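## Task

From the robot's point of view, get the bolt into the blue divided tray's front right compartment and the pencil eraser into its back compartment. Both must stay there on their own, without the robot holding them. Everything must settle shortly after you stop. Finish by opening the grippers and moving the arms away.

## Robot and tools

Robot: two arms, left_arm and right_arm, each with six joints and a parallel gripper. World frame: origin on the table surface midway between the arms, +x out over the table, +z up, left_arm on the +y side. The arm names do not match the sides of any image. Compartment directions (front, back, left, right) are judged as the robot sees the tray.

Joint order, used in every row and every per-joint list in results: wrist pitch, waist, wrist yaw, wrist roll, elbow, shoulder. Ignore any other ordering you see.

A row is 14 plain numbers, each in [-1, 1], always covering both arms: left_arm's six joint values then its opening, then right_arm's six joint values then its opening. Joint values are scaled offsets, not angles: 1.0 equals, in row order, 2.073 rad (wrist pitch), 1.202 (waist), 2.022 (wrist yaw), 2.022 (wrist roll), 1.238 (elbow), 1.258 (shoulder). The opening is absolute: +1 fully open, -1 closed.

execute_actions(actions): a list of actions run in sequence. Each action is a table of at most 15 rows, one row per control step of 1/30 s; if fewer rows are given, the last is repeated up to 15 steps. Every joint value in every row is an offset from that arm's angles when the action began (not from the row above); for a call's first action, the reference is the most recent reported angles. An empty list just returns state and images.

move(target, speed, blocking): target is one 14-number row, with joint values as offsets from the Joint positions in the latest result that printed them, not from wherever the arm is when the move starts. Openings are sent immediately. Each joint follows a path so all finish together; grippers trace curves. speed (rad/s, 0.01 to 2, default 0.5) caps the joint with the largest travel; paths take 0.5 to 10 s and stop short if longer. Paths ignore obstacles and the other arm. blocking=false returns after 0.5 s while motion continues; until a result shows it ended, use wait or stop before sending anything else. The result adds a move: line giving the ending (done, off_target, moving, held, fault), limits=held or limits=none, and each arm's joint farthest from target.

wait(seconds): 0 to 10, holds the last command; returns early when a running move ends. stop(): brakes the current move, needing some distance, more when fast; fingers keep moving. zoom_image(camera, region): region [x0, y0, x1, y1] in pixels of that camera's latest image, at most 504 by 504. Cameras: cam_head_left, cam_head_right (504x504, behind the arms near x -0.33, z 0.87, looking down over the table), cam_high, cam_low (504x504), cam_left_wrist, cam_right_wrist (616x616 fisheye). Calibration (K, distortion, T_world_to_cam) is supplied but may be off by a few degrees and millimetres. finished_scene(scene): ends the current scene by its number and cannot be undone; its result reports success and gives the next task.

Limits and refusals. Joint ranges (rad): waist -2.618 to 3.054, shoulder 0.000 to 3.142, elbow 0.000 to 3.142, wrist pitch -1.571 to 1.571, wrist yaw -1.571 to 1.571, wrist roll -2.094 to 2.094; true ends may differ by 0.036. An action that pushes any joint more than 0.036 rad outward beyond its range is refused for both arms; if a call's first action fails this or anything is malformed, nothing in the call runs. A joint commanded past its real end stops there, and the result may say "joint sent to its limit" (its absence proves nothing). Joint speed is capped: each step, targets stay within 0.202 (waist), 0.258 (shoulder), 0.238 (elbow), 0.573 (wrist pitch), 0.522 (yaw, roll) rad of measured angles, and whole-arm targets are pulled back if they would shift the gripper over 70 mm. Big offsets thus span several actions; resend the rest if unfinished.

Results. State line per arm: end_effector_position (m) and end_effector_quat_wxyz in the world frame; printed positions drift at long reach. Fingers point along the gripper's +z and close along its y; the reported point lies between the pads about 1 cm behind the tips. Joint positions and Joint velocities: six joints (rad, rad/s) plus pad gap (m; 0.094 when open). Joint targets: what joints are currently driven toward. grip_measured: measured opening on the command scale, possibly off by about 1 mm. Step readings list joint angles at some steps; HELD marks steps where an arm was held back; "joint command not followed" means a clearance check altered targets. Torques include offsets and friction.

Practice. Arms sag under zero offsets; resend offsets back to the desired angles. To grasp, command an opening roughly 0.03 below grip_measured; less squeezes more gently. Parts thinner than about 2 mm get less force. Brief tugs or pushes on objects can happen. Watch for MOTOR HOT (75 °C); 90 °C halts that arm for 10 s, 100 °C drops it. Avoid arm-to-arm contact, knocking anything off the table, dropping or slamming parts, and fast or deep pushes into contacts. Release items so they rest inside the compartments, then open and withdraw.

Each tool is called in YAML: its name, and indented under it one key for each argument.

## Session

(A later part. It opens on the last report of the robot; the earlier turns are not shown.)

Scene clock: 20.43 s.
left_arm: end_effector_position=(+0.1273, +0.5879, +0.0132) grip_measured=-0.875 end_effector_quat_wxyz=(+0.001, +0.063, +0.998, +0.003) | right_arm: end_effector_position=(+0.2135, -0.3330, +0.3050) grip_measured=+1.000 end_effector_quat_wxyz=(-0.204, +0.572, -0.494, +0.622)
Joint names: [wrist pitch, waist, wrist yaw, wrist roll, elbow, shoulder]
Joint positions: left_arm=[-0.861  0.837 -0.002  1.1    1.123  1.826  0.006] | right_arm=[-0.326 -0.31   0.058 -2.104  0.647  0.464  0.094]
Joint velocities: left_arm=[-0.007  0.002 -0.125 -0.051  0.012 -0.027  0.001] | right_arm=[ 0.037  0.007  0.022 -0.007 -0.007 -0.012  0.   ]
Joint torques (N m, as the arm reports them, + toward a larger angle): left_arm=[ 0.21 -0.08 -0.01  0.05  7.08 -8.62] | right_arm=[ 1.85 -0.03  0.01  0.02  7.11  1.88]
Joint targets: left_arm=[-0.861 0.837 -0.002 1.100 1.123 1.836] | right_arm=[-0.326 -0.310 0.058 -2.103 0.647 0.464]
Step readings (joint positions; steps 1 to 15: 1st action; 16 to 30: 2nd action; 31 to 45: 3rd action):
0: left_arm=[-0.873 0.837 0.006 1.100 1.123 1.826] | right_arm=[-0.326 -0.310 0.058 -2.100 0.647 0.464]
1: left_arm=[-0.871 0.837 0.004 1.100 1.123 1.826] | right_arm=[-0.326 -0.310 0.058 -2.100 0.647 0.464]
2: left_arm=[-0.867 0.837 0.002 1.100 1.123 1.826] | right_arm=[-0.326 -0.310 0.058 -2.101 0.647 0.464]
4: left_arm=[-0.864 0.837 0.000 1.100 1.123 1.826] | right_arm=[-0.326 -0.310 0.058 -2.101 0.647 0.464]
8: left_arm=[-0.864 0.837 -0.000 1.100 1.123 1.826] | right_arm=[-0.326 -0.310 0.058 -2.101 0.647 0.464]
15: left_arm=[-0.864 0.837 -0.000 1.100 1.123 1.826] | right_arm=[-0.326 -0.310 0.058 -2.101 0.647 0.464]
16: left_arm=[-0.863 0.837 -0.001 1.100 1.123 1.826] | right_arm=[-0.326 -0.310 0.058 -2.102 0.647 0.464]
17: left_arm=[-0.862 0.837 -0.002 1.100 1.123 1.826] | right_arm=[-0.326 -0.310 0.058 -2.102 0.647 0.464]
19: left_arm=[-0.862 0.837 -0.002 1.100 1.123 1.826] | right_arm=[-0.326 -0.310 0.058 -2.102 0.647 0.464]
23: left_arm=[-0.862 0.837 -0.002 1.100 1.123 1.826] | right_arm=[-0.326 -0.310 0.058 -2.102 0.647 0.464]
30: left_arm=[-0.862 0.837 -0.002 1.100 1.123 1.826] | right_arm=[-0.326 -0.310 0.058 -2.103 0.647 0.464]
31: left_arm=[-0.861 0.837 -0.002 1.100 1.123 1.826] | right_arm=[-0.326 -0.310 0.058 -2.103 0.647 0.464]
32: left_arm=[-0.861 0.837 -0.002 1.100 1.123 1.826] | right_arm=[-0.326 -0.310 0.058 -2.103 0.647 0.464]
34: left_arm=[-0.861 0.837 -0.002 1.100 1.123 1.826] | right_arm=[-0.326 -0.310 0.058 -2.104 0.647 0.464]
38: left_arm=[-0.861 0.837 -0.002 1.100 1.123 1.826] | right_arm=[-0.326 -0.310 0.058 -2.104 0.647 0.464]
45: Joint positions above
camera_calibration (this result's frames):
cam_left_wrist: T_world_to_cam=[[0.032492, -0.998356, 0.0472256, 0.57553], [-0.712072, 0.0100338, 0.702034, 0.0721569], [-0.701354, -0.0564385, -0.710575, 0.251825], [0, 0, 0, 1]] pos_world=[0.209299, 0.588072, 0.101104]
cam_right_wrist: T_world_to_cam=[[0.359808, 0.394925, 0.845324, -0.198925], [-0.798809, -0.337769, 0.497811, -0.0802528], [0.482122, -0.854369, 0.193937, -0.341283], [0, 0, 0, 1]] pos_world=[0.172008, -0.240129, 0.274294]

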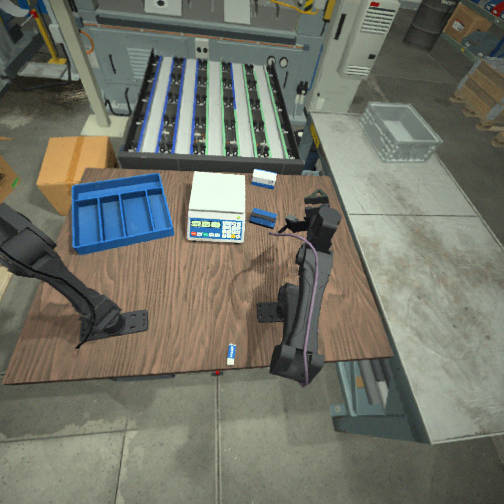

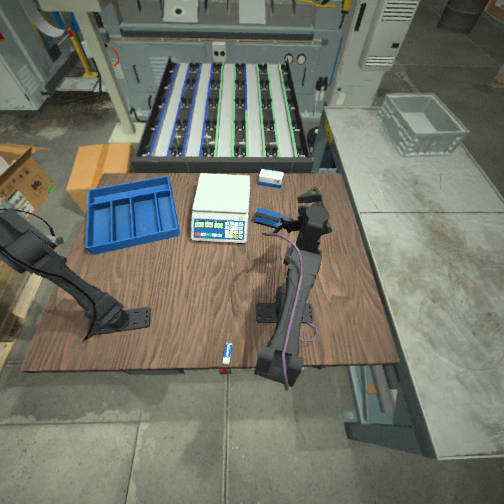

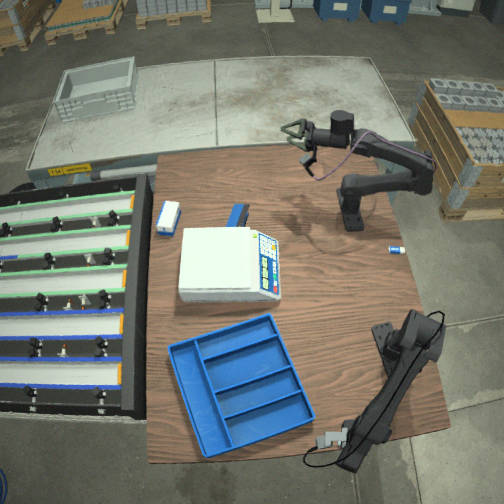

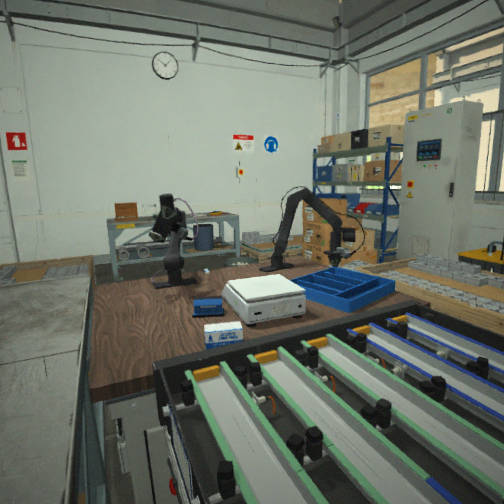

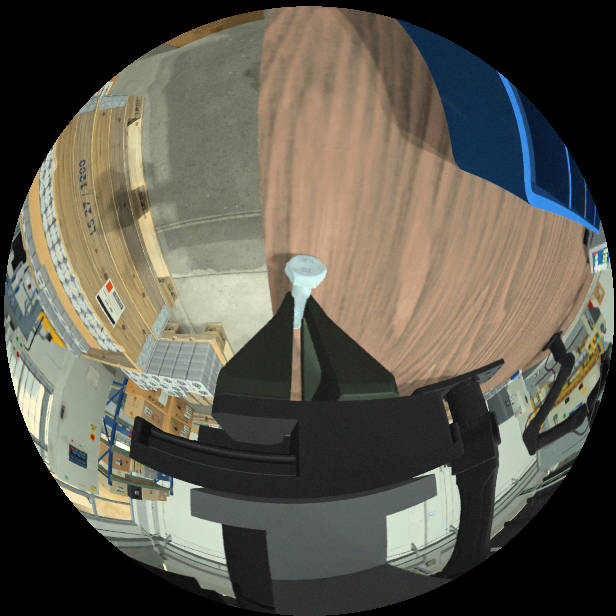

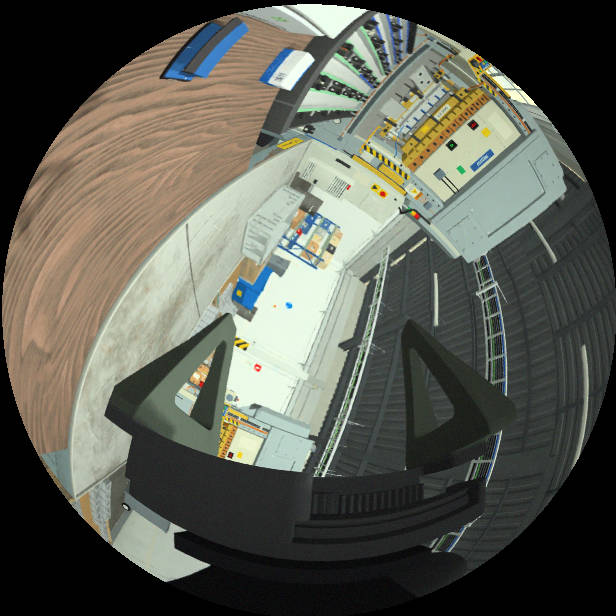

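move:
  target: [-0.03,0,0,0,0.10,0,-0.9, 0,0,0,0,0,0,1]
  speed: 0.15

zoom_image:
  camera: "cam_left_wrist"
  region: [200, 190, 400, 390]

Scene clock: 22.20 s.
left_arm: end_effector_position=(+0.1406, +0.6075, +0.0370) grip_measured=-0.875 end_effector_quat_wxyz=(+0.015, +0.063, +0.998, +0.027) | right_arm: end_effector_position=(+0.2135, -0.3330, +0.3050) grip_measured=+1.000 end_effector_quat_wxyz=(-0.204, +0.572, -0.494, +0.622)
Joint names: [wrist pitch, waist, wrist yaw, wrist roll, elbow, shoulder]
Joint positions: left_arm=[-0.908  0.837 -0.002  1.1    1.225  1.826  0.006] | right_arm=[-0.326 -0.31   0.058 -2.104  0.647  0.464  0.094]
Joint velocities: left_arm=[-0.007  0.012 -0.007 -0.022 -0.002  0.012  0.   ] | right_arm=[-0.037 -0.007 -0.022 -0.037  0.002  0.002  0.   ]
Joint torques (N m, as the arm reports them, + toward a larger angle): left_arm=[  0.1   -0.06   0.03   0.03   9.5  -10.01] | right_arm=[ 1.84 -0.03  0.    0.    7.1   1.88]
Joint targets: left_arm=[-0.924 0.837 -0.002 1.100 1.247 1.826] | right_arm=[-0.326 -0.310 0.058 -2.104 0.647 0.464]
move: off_target (left_arm); limits=none; left_arm: farthest joint: the elbow, 0.022 radians from its target (0.123 radians at the start); right_arm: farthest joint: the waist, 0.000 radians from its target (0.000 radians at the start)
camera_calibration (this result's frames):
cam_left_wrist: T_world_to_cam=[[0.0317199, -0.999491, 0.00345063, 0.595919], [-0.733126, -0.0209197, 0.679771, 0.0873076], [-0.679353, -0.024092, -0.733416, 0.257279], [0, 0, 0, 1]] pos_world=[0.219888, 0.60364, 0.127287]
cam_right_wrist: T_world_to_cam=[[0.359808, 0.394925, 0.845324, -0.198925], [-0.798809, -0.337769, 0.497811, -0.0802528], [0.482122, -0.854369, 0.193937, -0.341283], [0, 0, 0, 1]] pos_world=[0.172008, -0.240129, 0.274294]

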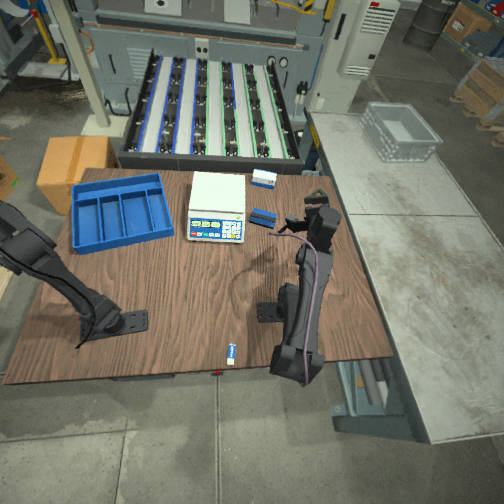

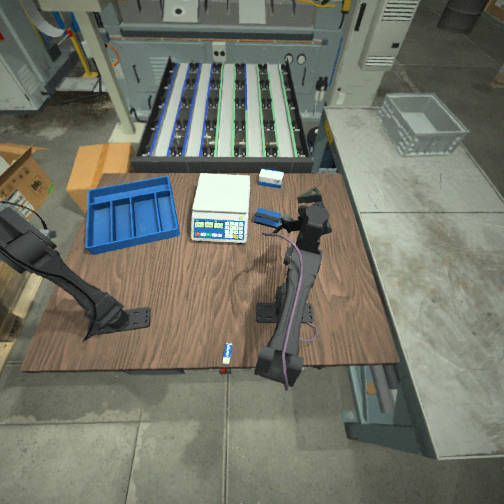

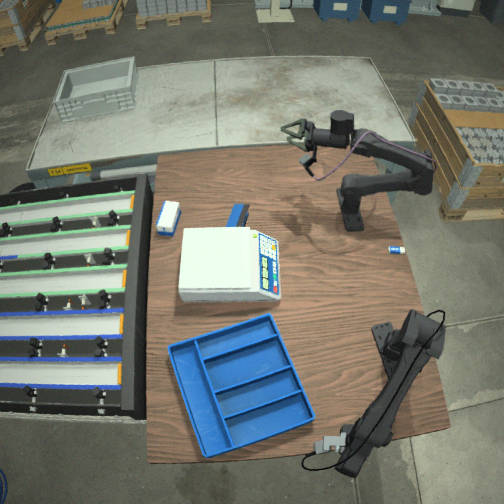

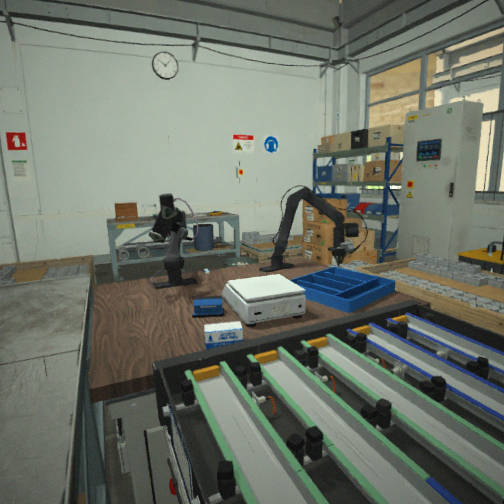

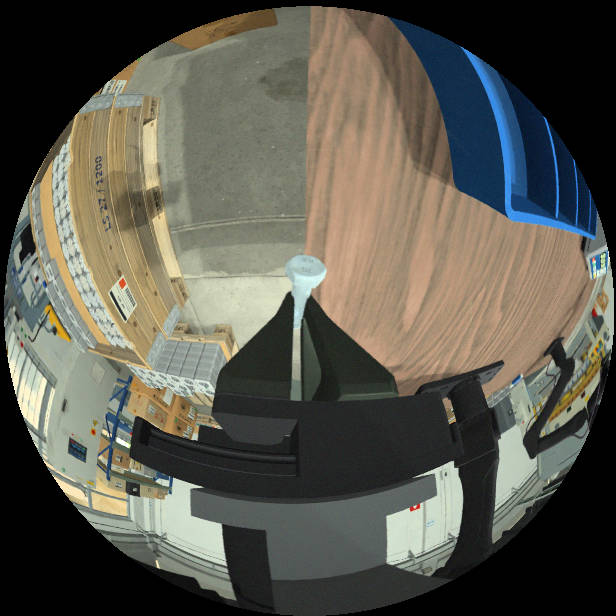

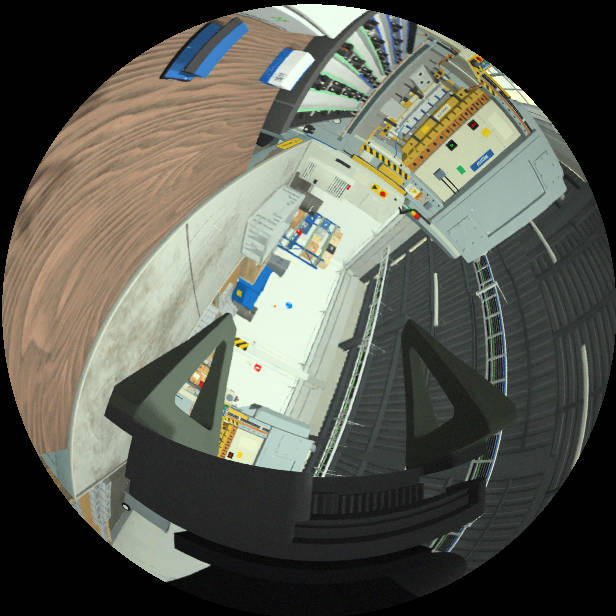

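Region (200, 190, 400, 390) of cam_left_wrist's 616x616 image, scaled by 2.520, with more detail than that image has.

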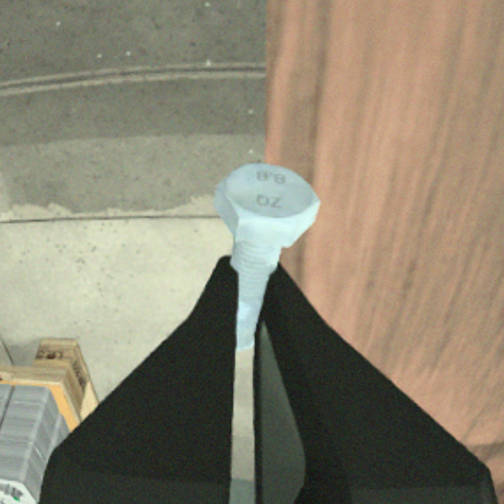

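move:
  target: [-0.186,0,0,-0.2,0.222,-0.067,-0.905, 0,0,0,0,0,0,1]
  speed: 0.5

Scene clock: 24.63 s.
left_arm: end_effector_position=(+0.1328, +0.5960, +0.1187) grip_measured=-0.875 end_effector_quat_wxyz=(+0.002, -0.134, +0.991, +0.004) | right_arm: end_effector_position=(+0.2135, -0.3330, +0.3050) grip_measured=+1.000 end_effector_quat_wxyz=(-0.204, +0.572, -0.494, +0.622)
Joint names: [wrist pitch, waist, wrist yaw, wrist roll, elbow, shoulder]
Joint positions: left_arm=[-1.28   0.837 -0.002  0.706  1.478  1.761  0.006] | right_arm=[-0.326 -0.31   0.058 -2.104  0.647  0.464  0.094]
Joint velocities: left_arm=[-0.007 -0.002 -0.007  0.022  0.007 -0.002  0.   ] | right_arm=[-0.037 -0.027  0.007  0.037 -0.002 -0.022  0.   ]
Joint torques (N m, as the arm reports them, + toward a larger angle): left_arm=[  0.04  -0.14   0.01  -0.06   9.56 -11.17] | right_arm=[ 1.85 -0.03  0.01  0.01  7.08  1.89]
Joint targets: left_arm=[-1.294 0.837 -0.002 0.696 1.499 1.741] | right_arm=[-0.326 -0.310 0.058 -2.104 0.647 0.464]
move: off_target (left_arm); limits=none; left_arm: farthest joint: the elbow, 0.022 radians from its target (0.275 radians at the start); right_arm: farthest joint: the waist, 0.000 radians from its target (0.000 radians at the start)
camera_calibration (this result's frames):
cam_left_wrist: T_world_to_cam=[[0.413842, -0.90906, 0.0484206, 0.4744], [-0.663435, -0.264747, 0.69983, 0.159456], [-0.623368, -0.321743, -0.712666, 0.479104], [0, 0, 0, 1]] pos_world=[0.20812, 0.627622, 0.206878]
cam_right_wrist: T_world_to_cam=[[0.359808, 0.394925, 0.845324, -0.198925], [-0.798809, -0.337769, 0.497811, -0.0802528], [0.482122, -0.854369, 0.193937, -0.341283], [0, 0, 0, 1]] pos_world=[0.172008, -0.240129, 0.274294]

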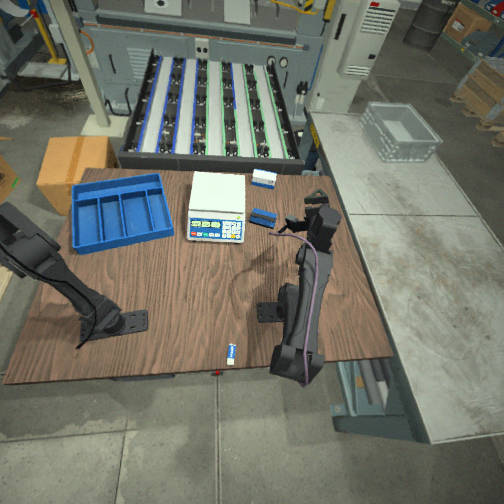

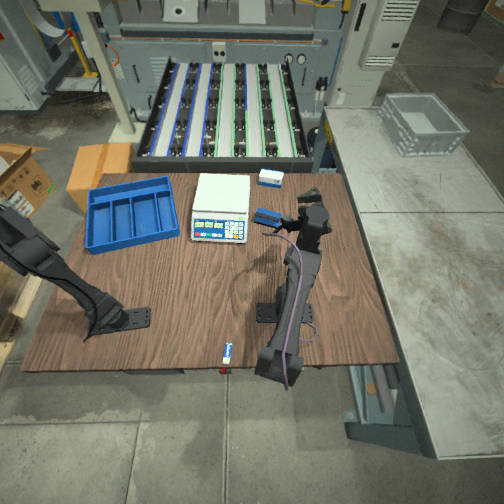

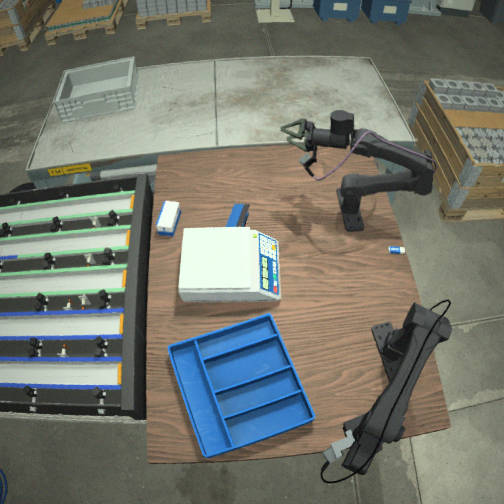

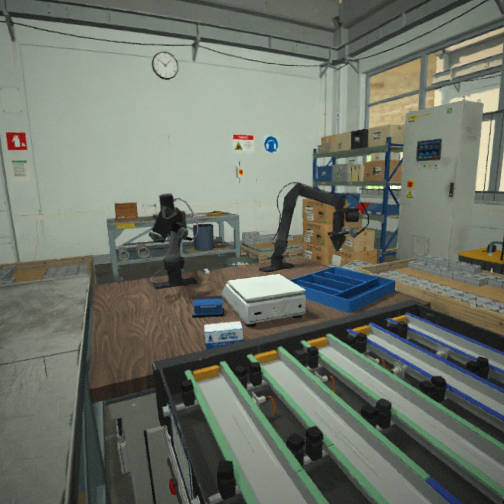

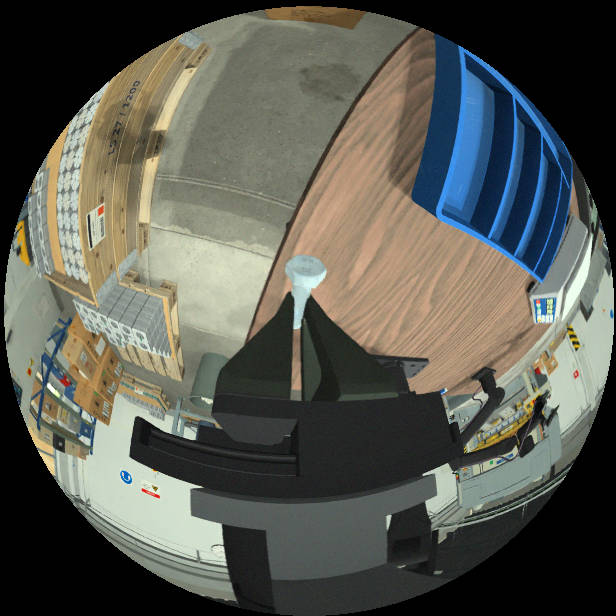

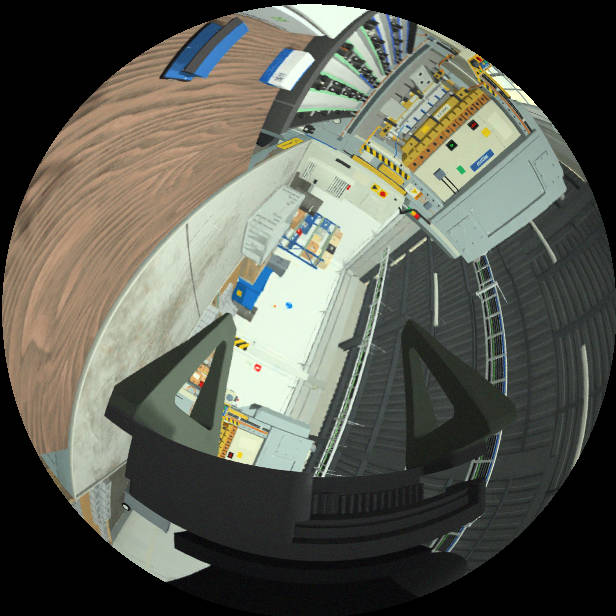

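move:
  target: [0.121,-0.989,0,-0.589,0.3207,0.307,-0.905, 0,0,0,0,0,0,1]
  speed: 0.8

Scene clock: 27.17 s.
left_arm: end_effector_position=(+0.4141, +0.2251, +0.0888) grip_measured=-0.874 end_effector_quat_wxyz=(+0.115, -0.127, +0.984, -0.043) | right_arm: end_effector_position=(+0.2135, -0.3330, +0.3050) grip_measured=+1.000 end_effector_quat_wxyz=(-0.204, +0.572, -0.494, +0.622)
Joint names: [wrist pitch, waist, wrist yaw, wrist roll, elbow, shoulder]
Joint positions: left_arm=[-1.038 -0.357  0.002 -0.477  1.848  2.135  0.006] | right_arm=[-0.326 -0.31   0.058 -2.104  0.647  0.464  0.094]
Joint velocities: left_arm=[ 0.007 -0.002 -0.051  0.007 -0.002 -0.002  0.   ] | right_arm=[-0.007  0.017 -0.007 -0.051  0.022  0.012  0.   ]
Joint torques (N m, as the arm reports them, + toward a larger angle): left_arm=[  0.71   0.42   0.03  -0.02  10.76 -12.67] | right_arm=[ 1.85 -0.06  0.    0.01  7.1   1.88]
Joint targets: left_arm=[-1.030 -0.352 -0.002 -0.486 1.875 2.147] | right_arm=[-0.326 -0.310 0.058 -2.104 0.647 0.464]
move: off_target (left_arm); limits=none; left_arm: farthest joint: the elbow, 0.027 radians from its target (0.397 radians at the start); right_arm: farthest joint: the waist, 0.000 radians from its target (0.000 radians at the start)
camera_calibration (this result's frames):
cam_left_wrist: T_world_to_cam=[[0.373704, -0.906129, 0.19818, 0.0249298], [-0.813757, -0.217751, 0.538873, 0.33479], [-0.445135, -0.362649, -0.818743, 0.458638], [0, 0, 0, 1]] pos_world=[0.467277, 0.261815, 0.190157]
cam_right_wrist: T_world_to_cam=[[0.359808, 0.394925, 0.845324, -0.198925], [-0.798809, -0.337769, 0.497811, -0.0802528], [0.482122, -0.854369, 0.193937, -0.341283], [0, 0, 0, 1]] pos_world=[0.172008, -0.240129, 0.274294]

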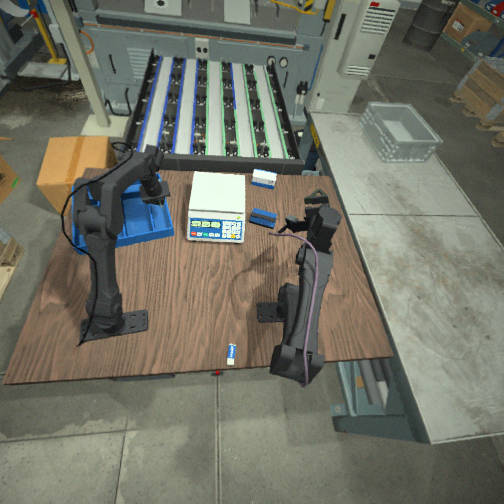

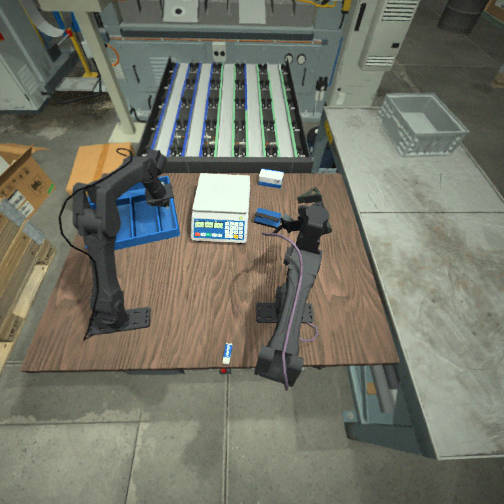

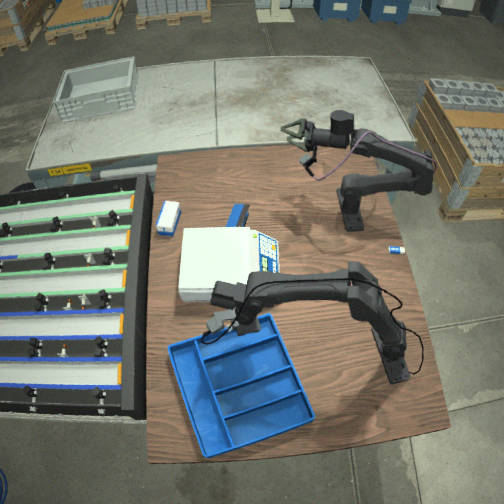

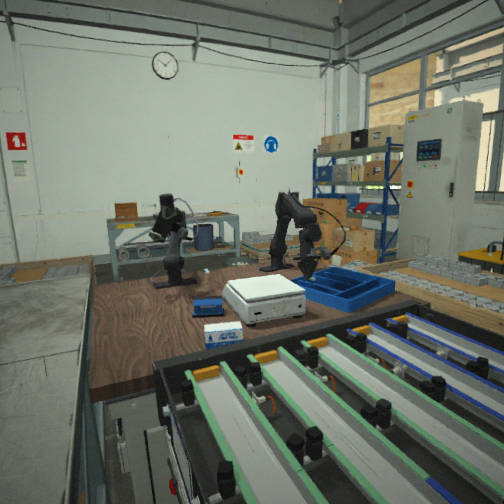

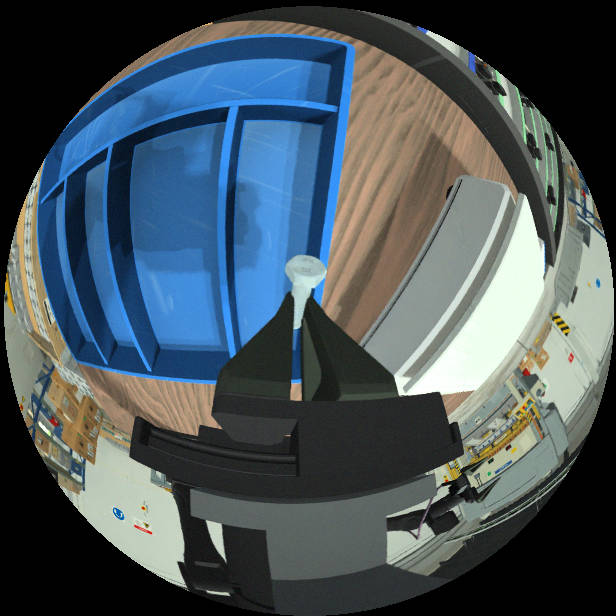

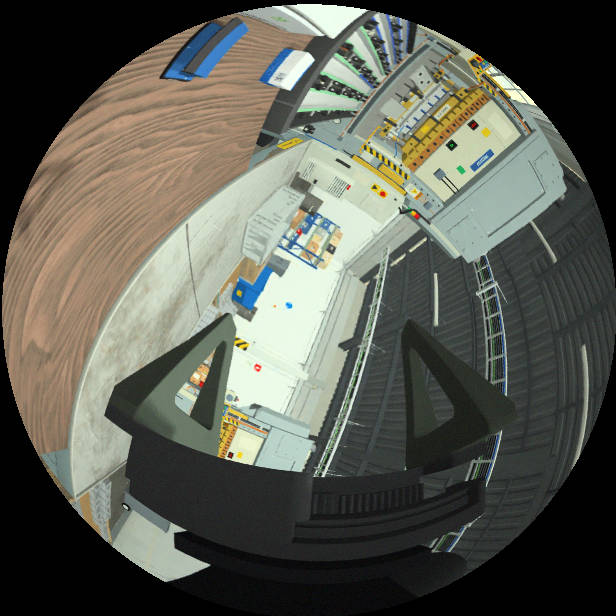

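move:
  target: [0.082,0.014,0,0,-0.1228,0.031,-0.905, 0,0,0,0,0,0,1]
  speed: 0.2

zoom_image:
  camera: "cam_left_wrist"
  region: [150, 150, 450, 420]

Scene clock: 30.57 s.
left_arm: end_effector_position=(+0.4135, +0.2300, +0.0410) grip_measured=-0.874 end_effector_quat_wxyz=(+0.110, -0.132, +0.984, -0.040) | right_arm: end_effector_position=(+0.2135, -0.3330, +0.3050) grip_measured=+1.000 end_effector_quat_wxyz=(-0.204, +0.572, -0.494, +0.622)
Joint names: [wrist pitch, waist, wrist yaw, wrist roll, elbow, shoulder]
Joint positions: left_arm=[-0.876 -0.347  0.002 -0.477  1.706  2.165  0.006] | right_arm=[-0.326 -0.31   0.058 -2.104  0.647  0.464  0.094]
Joint velocities: left_arm=[-0.037 -0.002  0.022 -0.007  0.017  0.007 -0.   ] | right_arm=[ 0.022 -0.017 -0.066  0.022  0.012  0.002  0.   ]
Joint torques (N m, as the arm reports them, + toward a larger angle): left_arm=[  0.76   0.4    0.01   0.01   7.26 -13.09] | right_arm=[ 1.85 -0.01  0.01  0.02  7.13  1.86]
Joint targets: left_arm=[-0.867 -0.340 0.002 -0.477 1.696 2.174] | right_arm=[-0.326 -0.310 0.058 -2.104 0.647 0.464]
move: done; limits=none; left_arm: farthest joint: the elbow, 0.010 radians from its target (0.152 radians at the start); right_arm: farthest joint: the waist, 0.000 radians from its target (0.000 radians at the start)
camera_calibration (this result's frames):
cam_left_wrist: T_world_to_cam=[[0.384978, -0.902638, 0.192449, 0.0338674], [-0.805995, -0.227227, 0.546571, 0.359761], [-0.449626, -0.365531, -0.814999, 0.423404], [0, 0, 0, 1]] pos_world=[0.467301, 0.267085, 0.141921]
cam_right_wrist: T_world_to_cam=[[0.359808, 0.394925, 0.845324, -0.198925], [-0.798809, -0.337769, 0.497811, -0.0802528], [0.482122, -0.854369, 0.193937, -0.341283], [0, 0, 0, 1]] pos_world=[0.172008, -0.240129, 0.274294]

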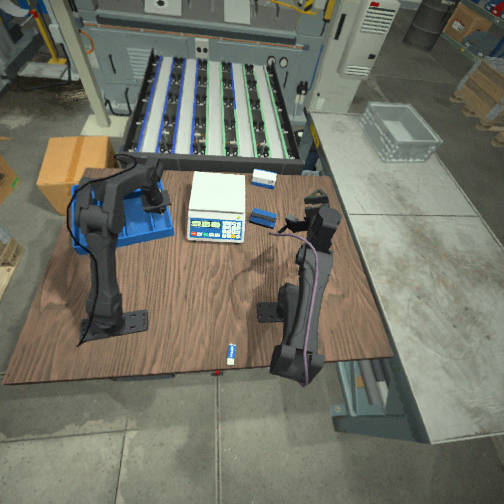

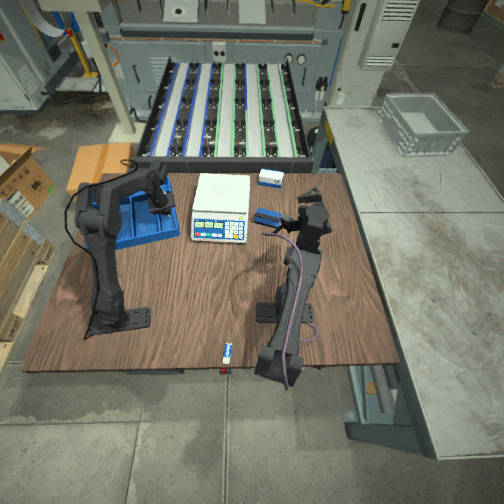

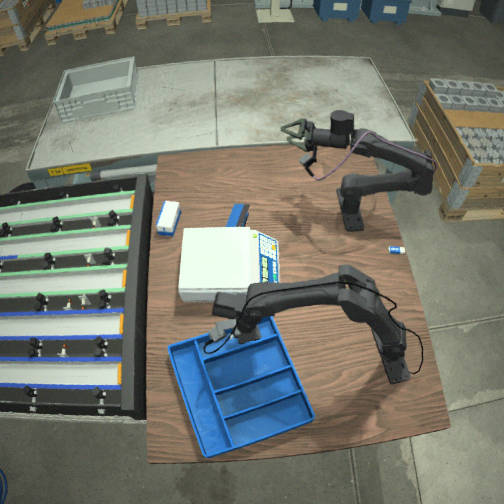

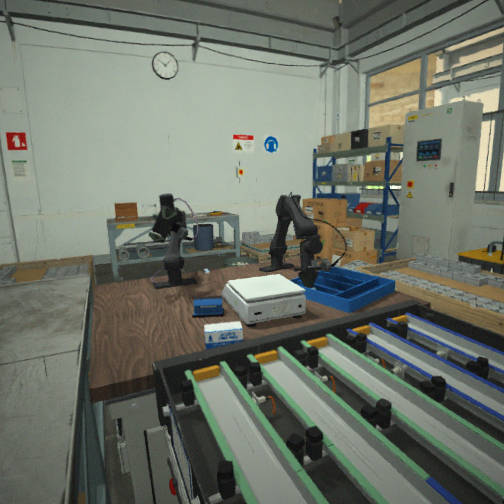

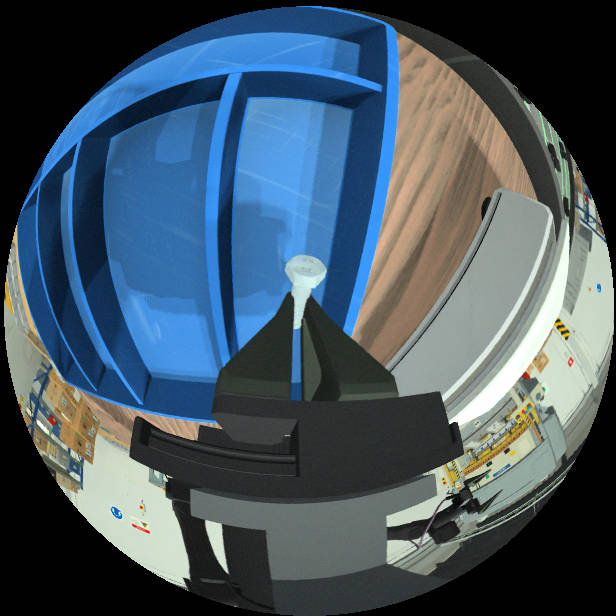

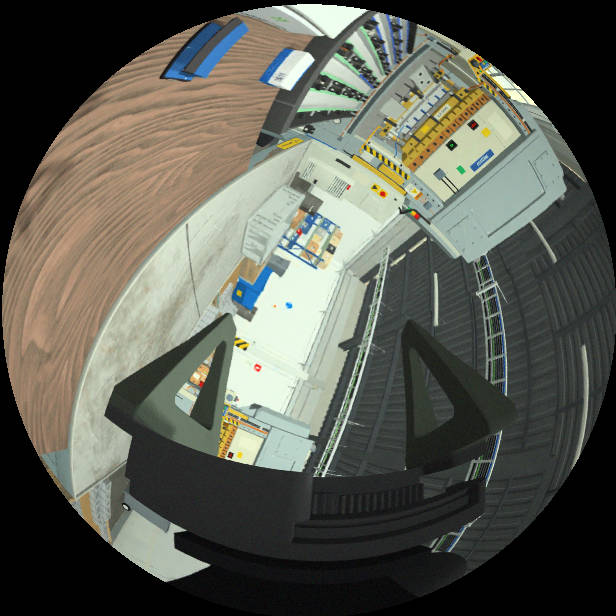

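Region (150, 150, 450, 420) of cam_left_wrist's 616x616 image, scaled by 1.680, with more detail than that image has; it fills the top 454 rows of this view, and the rest is white.

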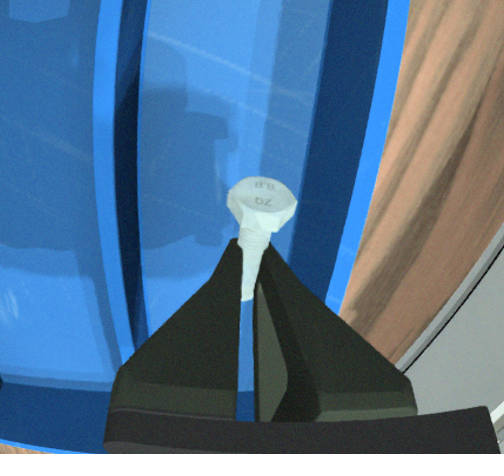

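move:
  target: [0,0.017,0,0,-0.036,0.007,-0.905, 0,0,0,0,0,0,1]
  speed: 0.1

zoom_image:
  camera: "cam_left_wrist"
  region: [150, 150, 450, 420]

Scene clock: 31.67 s.
left_arm: end_effector_position=(+0.4056, +0.2389, +0.0315) grip_measured=-0.874 end_effector_quat_wxyz=(+0.096, -0.140, +0.985, -0.034) | right_arm: end_effector_position=(+0.2135, -0.3330, +0.3050) grip_measured=+1.000 end_effector_quat_wxyz=(-0.204, +0.572, -0.494, +0.622)
Joint names: [wrist pitch, waist, wrist yaw, wrist roll, elbow, shoulder]
Joint positions: left_arm=[-0.875 -0.331  0.002 -0.477  1.674  2.165  0.006] | right_arm=[-0.326 -0.31   0.058 -2.104  0.647  0.464  0.094]
Joint velocities: left_arm=[ 0.051 -0.017  0.007 -0.022  0.017 -0.007 -0.   ] | right_arm=[ 0.007  0.017 -0.066  0.007 -0.002  0.002  0.   ]
Joint torques (N m, as the arm reports them, + toward a larger angle): left_arm=[  0.53   0.38   0.     0.03   6.87 -12.75] | right_arm=[ 1.85 -0.02  0.    0.01  7.12  1.87]
Joint targets: left_arm=[-0.876 -0.326 0.002 -0.477 1.661 2.174] | right_arm=[-0.326 -0.310 0.058 -2.104 0.647 0.464]
move: done; limits=none; left_arm: farthest joint: the elbow, 0.012 radians from its target (0.045 radians at the start); right_arm: farthest joint: the waist, 0.000 radians from its target (0.000 radians at the start)
camera_calibration (this result's frames):
cam_left_wrist: T_world_to_cam=[[0.404341, -0.897769, 0.174698, 0.0382931], [-0.785307, -0.242874, 0.569478, 0.355294], [-0.46883, -0.367455, -0.803228, 0.423214], [0, 0, 0, 1]] pos_world=[0.461947, 0.276182, 0.130916]
cam_right_wrist: T_world_to_cam=[[0.359808, 0.394925, 0.845324, -0.198925], [-0.798809, -0.337769, 0.497811, -0.0802528], [0.482122, -0.854369, 0.193937, -0.341283], [0, 0, 0, 1]] pos_world=[0.172008, -0.240129, 0.274294]

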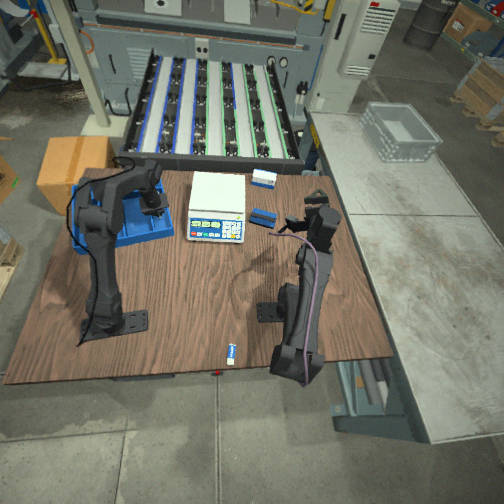

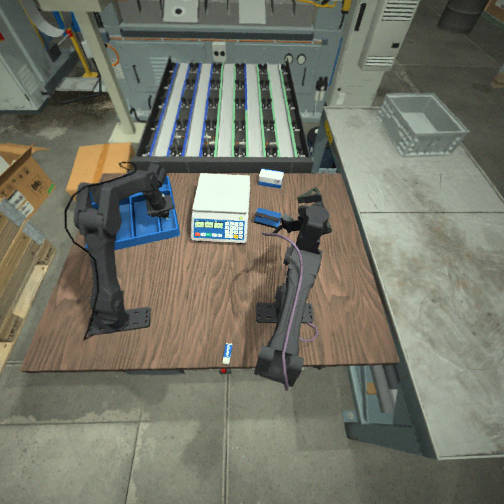

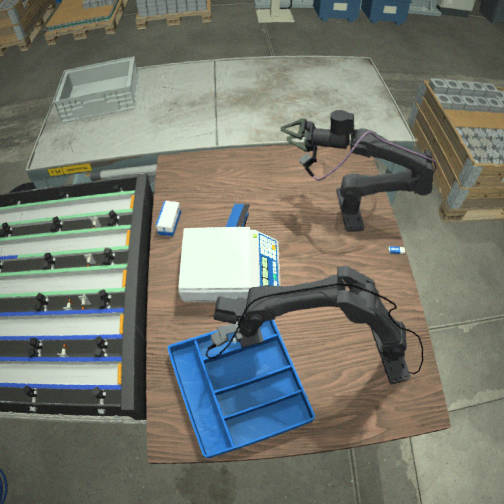

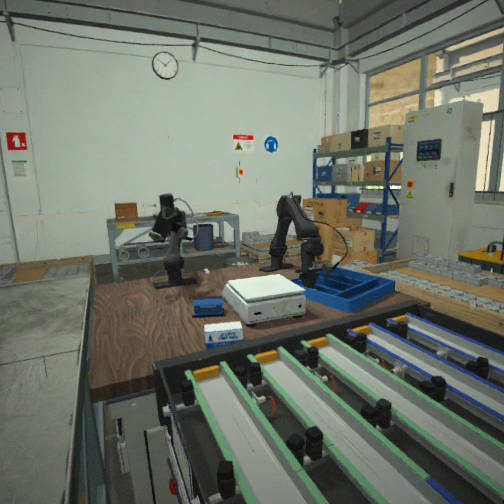

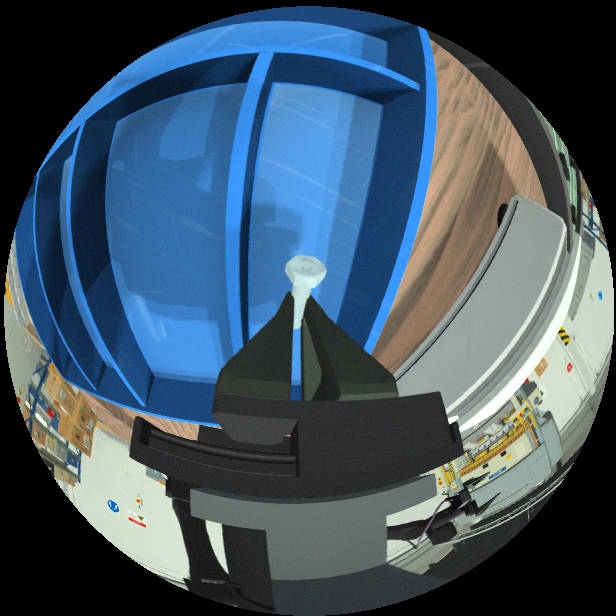

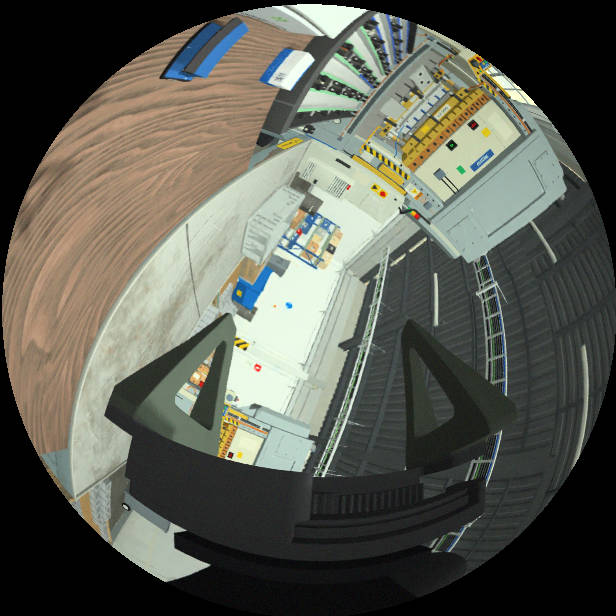

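Region (150, 150, 450, 420) of cam_left_wrist's 616x616 image, scaled by 1.680, with more detail than that image has; it fills the top 454 rows of this view, and the rest is white.

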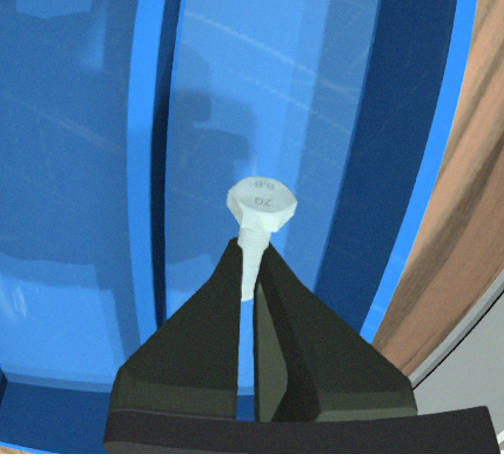

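execute_actions:
  actions:
    - [[0,0,0,0,0,0.007,-0.72,0,0,0,0,0,0,1]]

Scene clock: 34.33 s.
left_arm: end_effector_position=(+0.4056, +0.2388, +0.0315) grip_measured=-0.722 end_effector_quat_wxyz=(+0.096, -0.140, +0.985, -0.035) | right_arm: end_effector_position=(+0.2135, -0.3330, +0.3050) grip_measured=+1.000 end_effector_quat_wxyz=(-0.204, +0.572, -0.494, +0.622)
Joint names: [wrist pitch, waist, wrist yaw, wrist roll, elbow, shoulder]
Joint positions: left_arm=[-0.875 -0.331  0.002 -0.477  1.674  2.165  0.013] | right_arm=[-0.326 -0.31   0.058 -2.104  0.647  0.464  0.094]
Joint velocities: left_arm=[ 0.037 -0.002  0.022 -0.051 -0.012 -0.012  0.   ] | right_arm=[ 0.022  0.027 -0.007 -0.007 -0.022  0.002  0.   ]
Joint torques (N m, as the arm reports them, + toward a larger angle): left_arm=[  0.51   0.04   0.04   0.05   7.97 -12.94] | right_arm=[ 1.84 -0.04  0.    0.01  7.13  1.88]
Joint targets: left_arm=[-0.875 -0.331 0.002 -0.477 1.674 2.174] | right_arm=[-0.326 -0.310 0.058 -2.104 0.647 0.464]
Step readings (joint positions):
0: left_arm=[-0.875 -0.331 0.002 -0.477 1.674 2.165] | right_arm=[-0.326 -0.310 0.058 -2.104 0.647 0.464]
1: left_arm=[-0.875 -0.331 0.002 -0.477 1.674 2.165] | right_arm=[-0.326 -0.310 0.058 -2.104 0.647 0.464]
2: left_arm=[-0.875 -0.331 0.002 -0.477 1.674 2.165] | right_arm=[-0.326 -0.310 0.058 -2.104 0.647 0.464]
4: left_arm=[-0.875 -0.331 0.002 -0.477 1.674 2.165] | right_arm=[-0.326 -0.310 0.058 -2.104 0.647 0.464]
8: left_arm=[-0.875 -0.331 0.002 -0.477 1.674 2.165] | right_arm=[-0.326 -0.310 0.058 -2.104 0.647 0.464]
15: Joint positions above
camera_calibration (this result's frames):
cam_left_wrist: T_world_to_cam=[[0.404284, -0.897736, 0.174998, 0.0382444], [-0.785284, -0.242605, 0.569624, 0.355189], [-0.468917, -0.367713, -0.803059, 0.423275], [0, 0, 0, 1]] pos_world=[0.461944, 0.276148, 0.130898]
cam_right_wrist: T_world_to_cam=[[0.359808, 0.394925, 0.845324, -0.198925], [-0.798809, -0.337769, 0.497811, -0.0802528], [0.482122, -0.854369, 0.193937, -0.341283], [0, 0, 0, 1]] pos_world=[0.172008, -0.240129, 0.274294]

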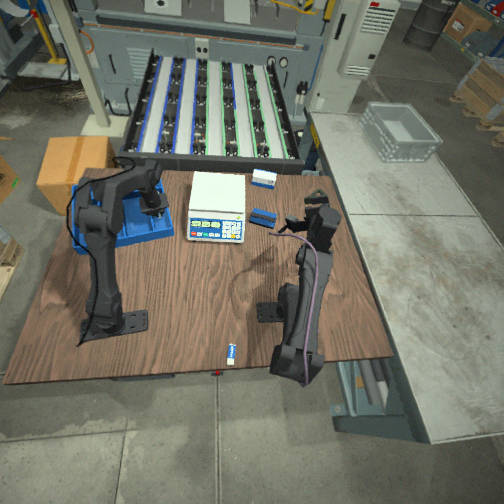

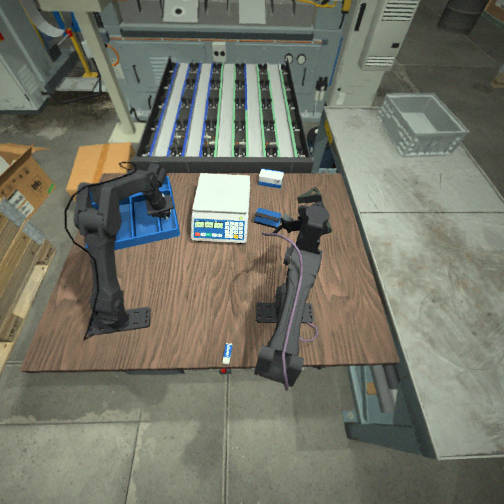

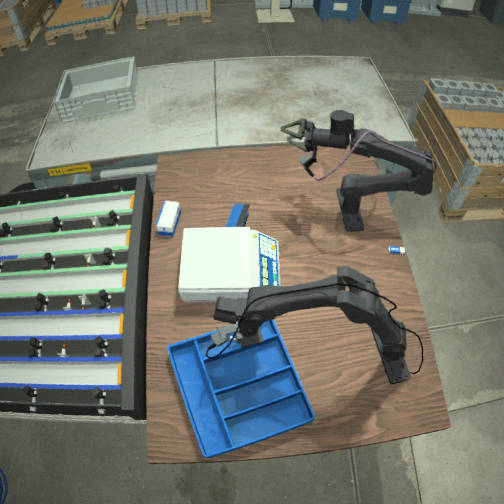

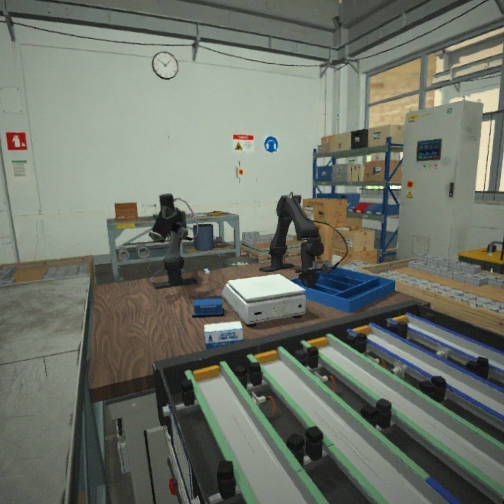

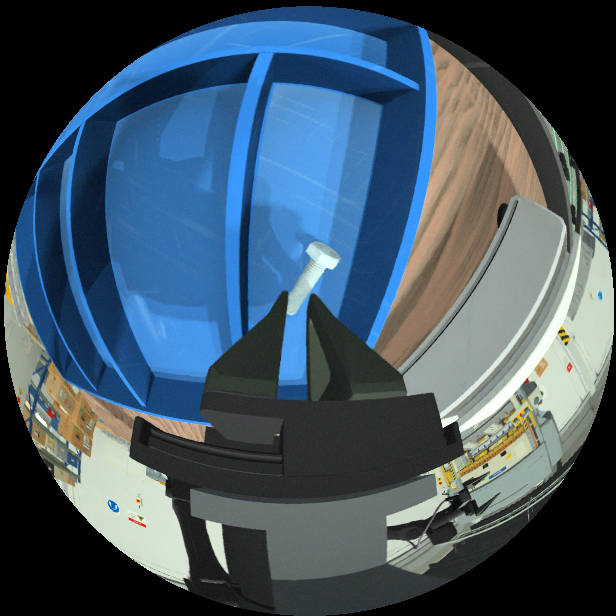

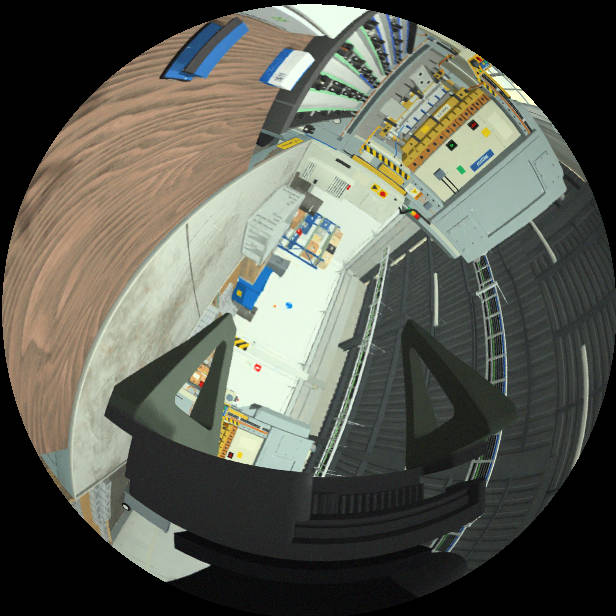

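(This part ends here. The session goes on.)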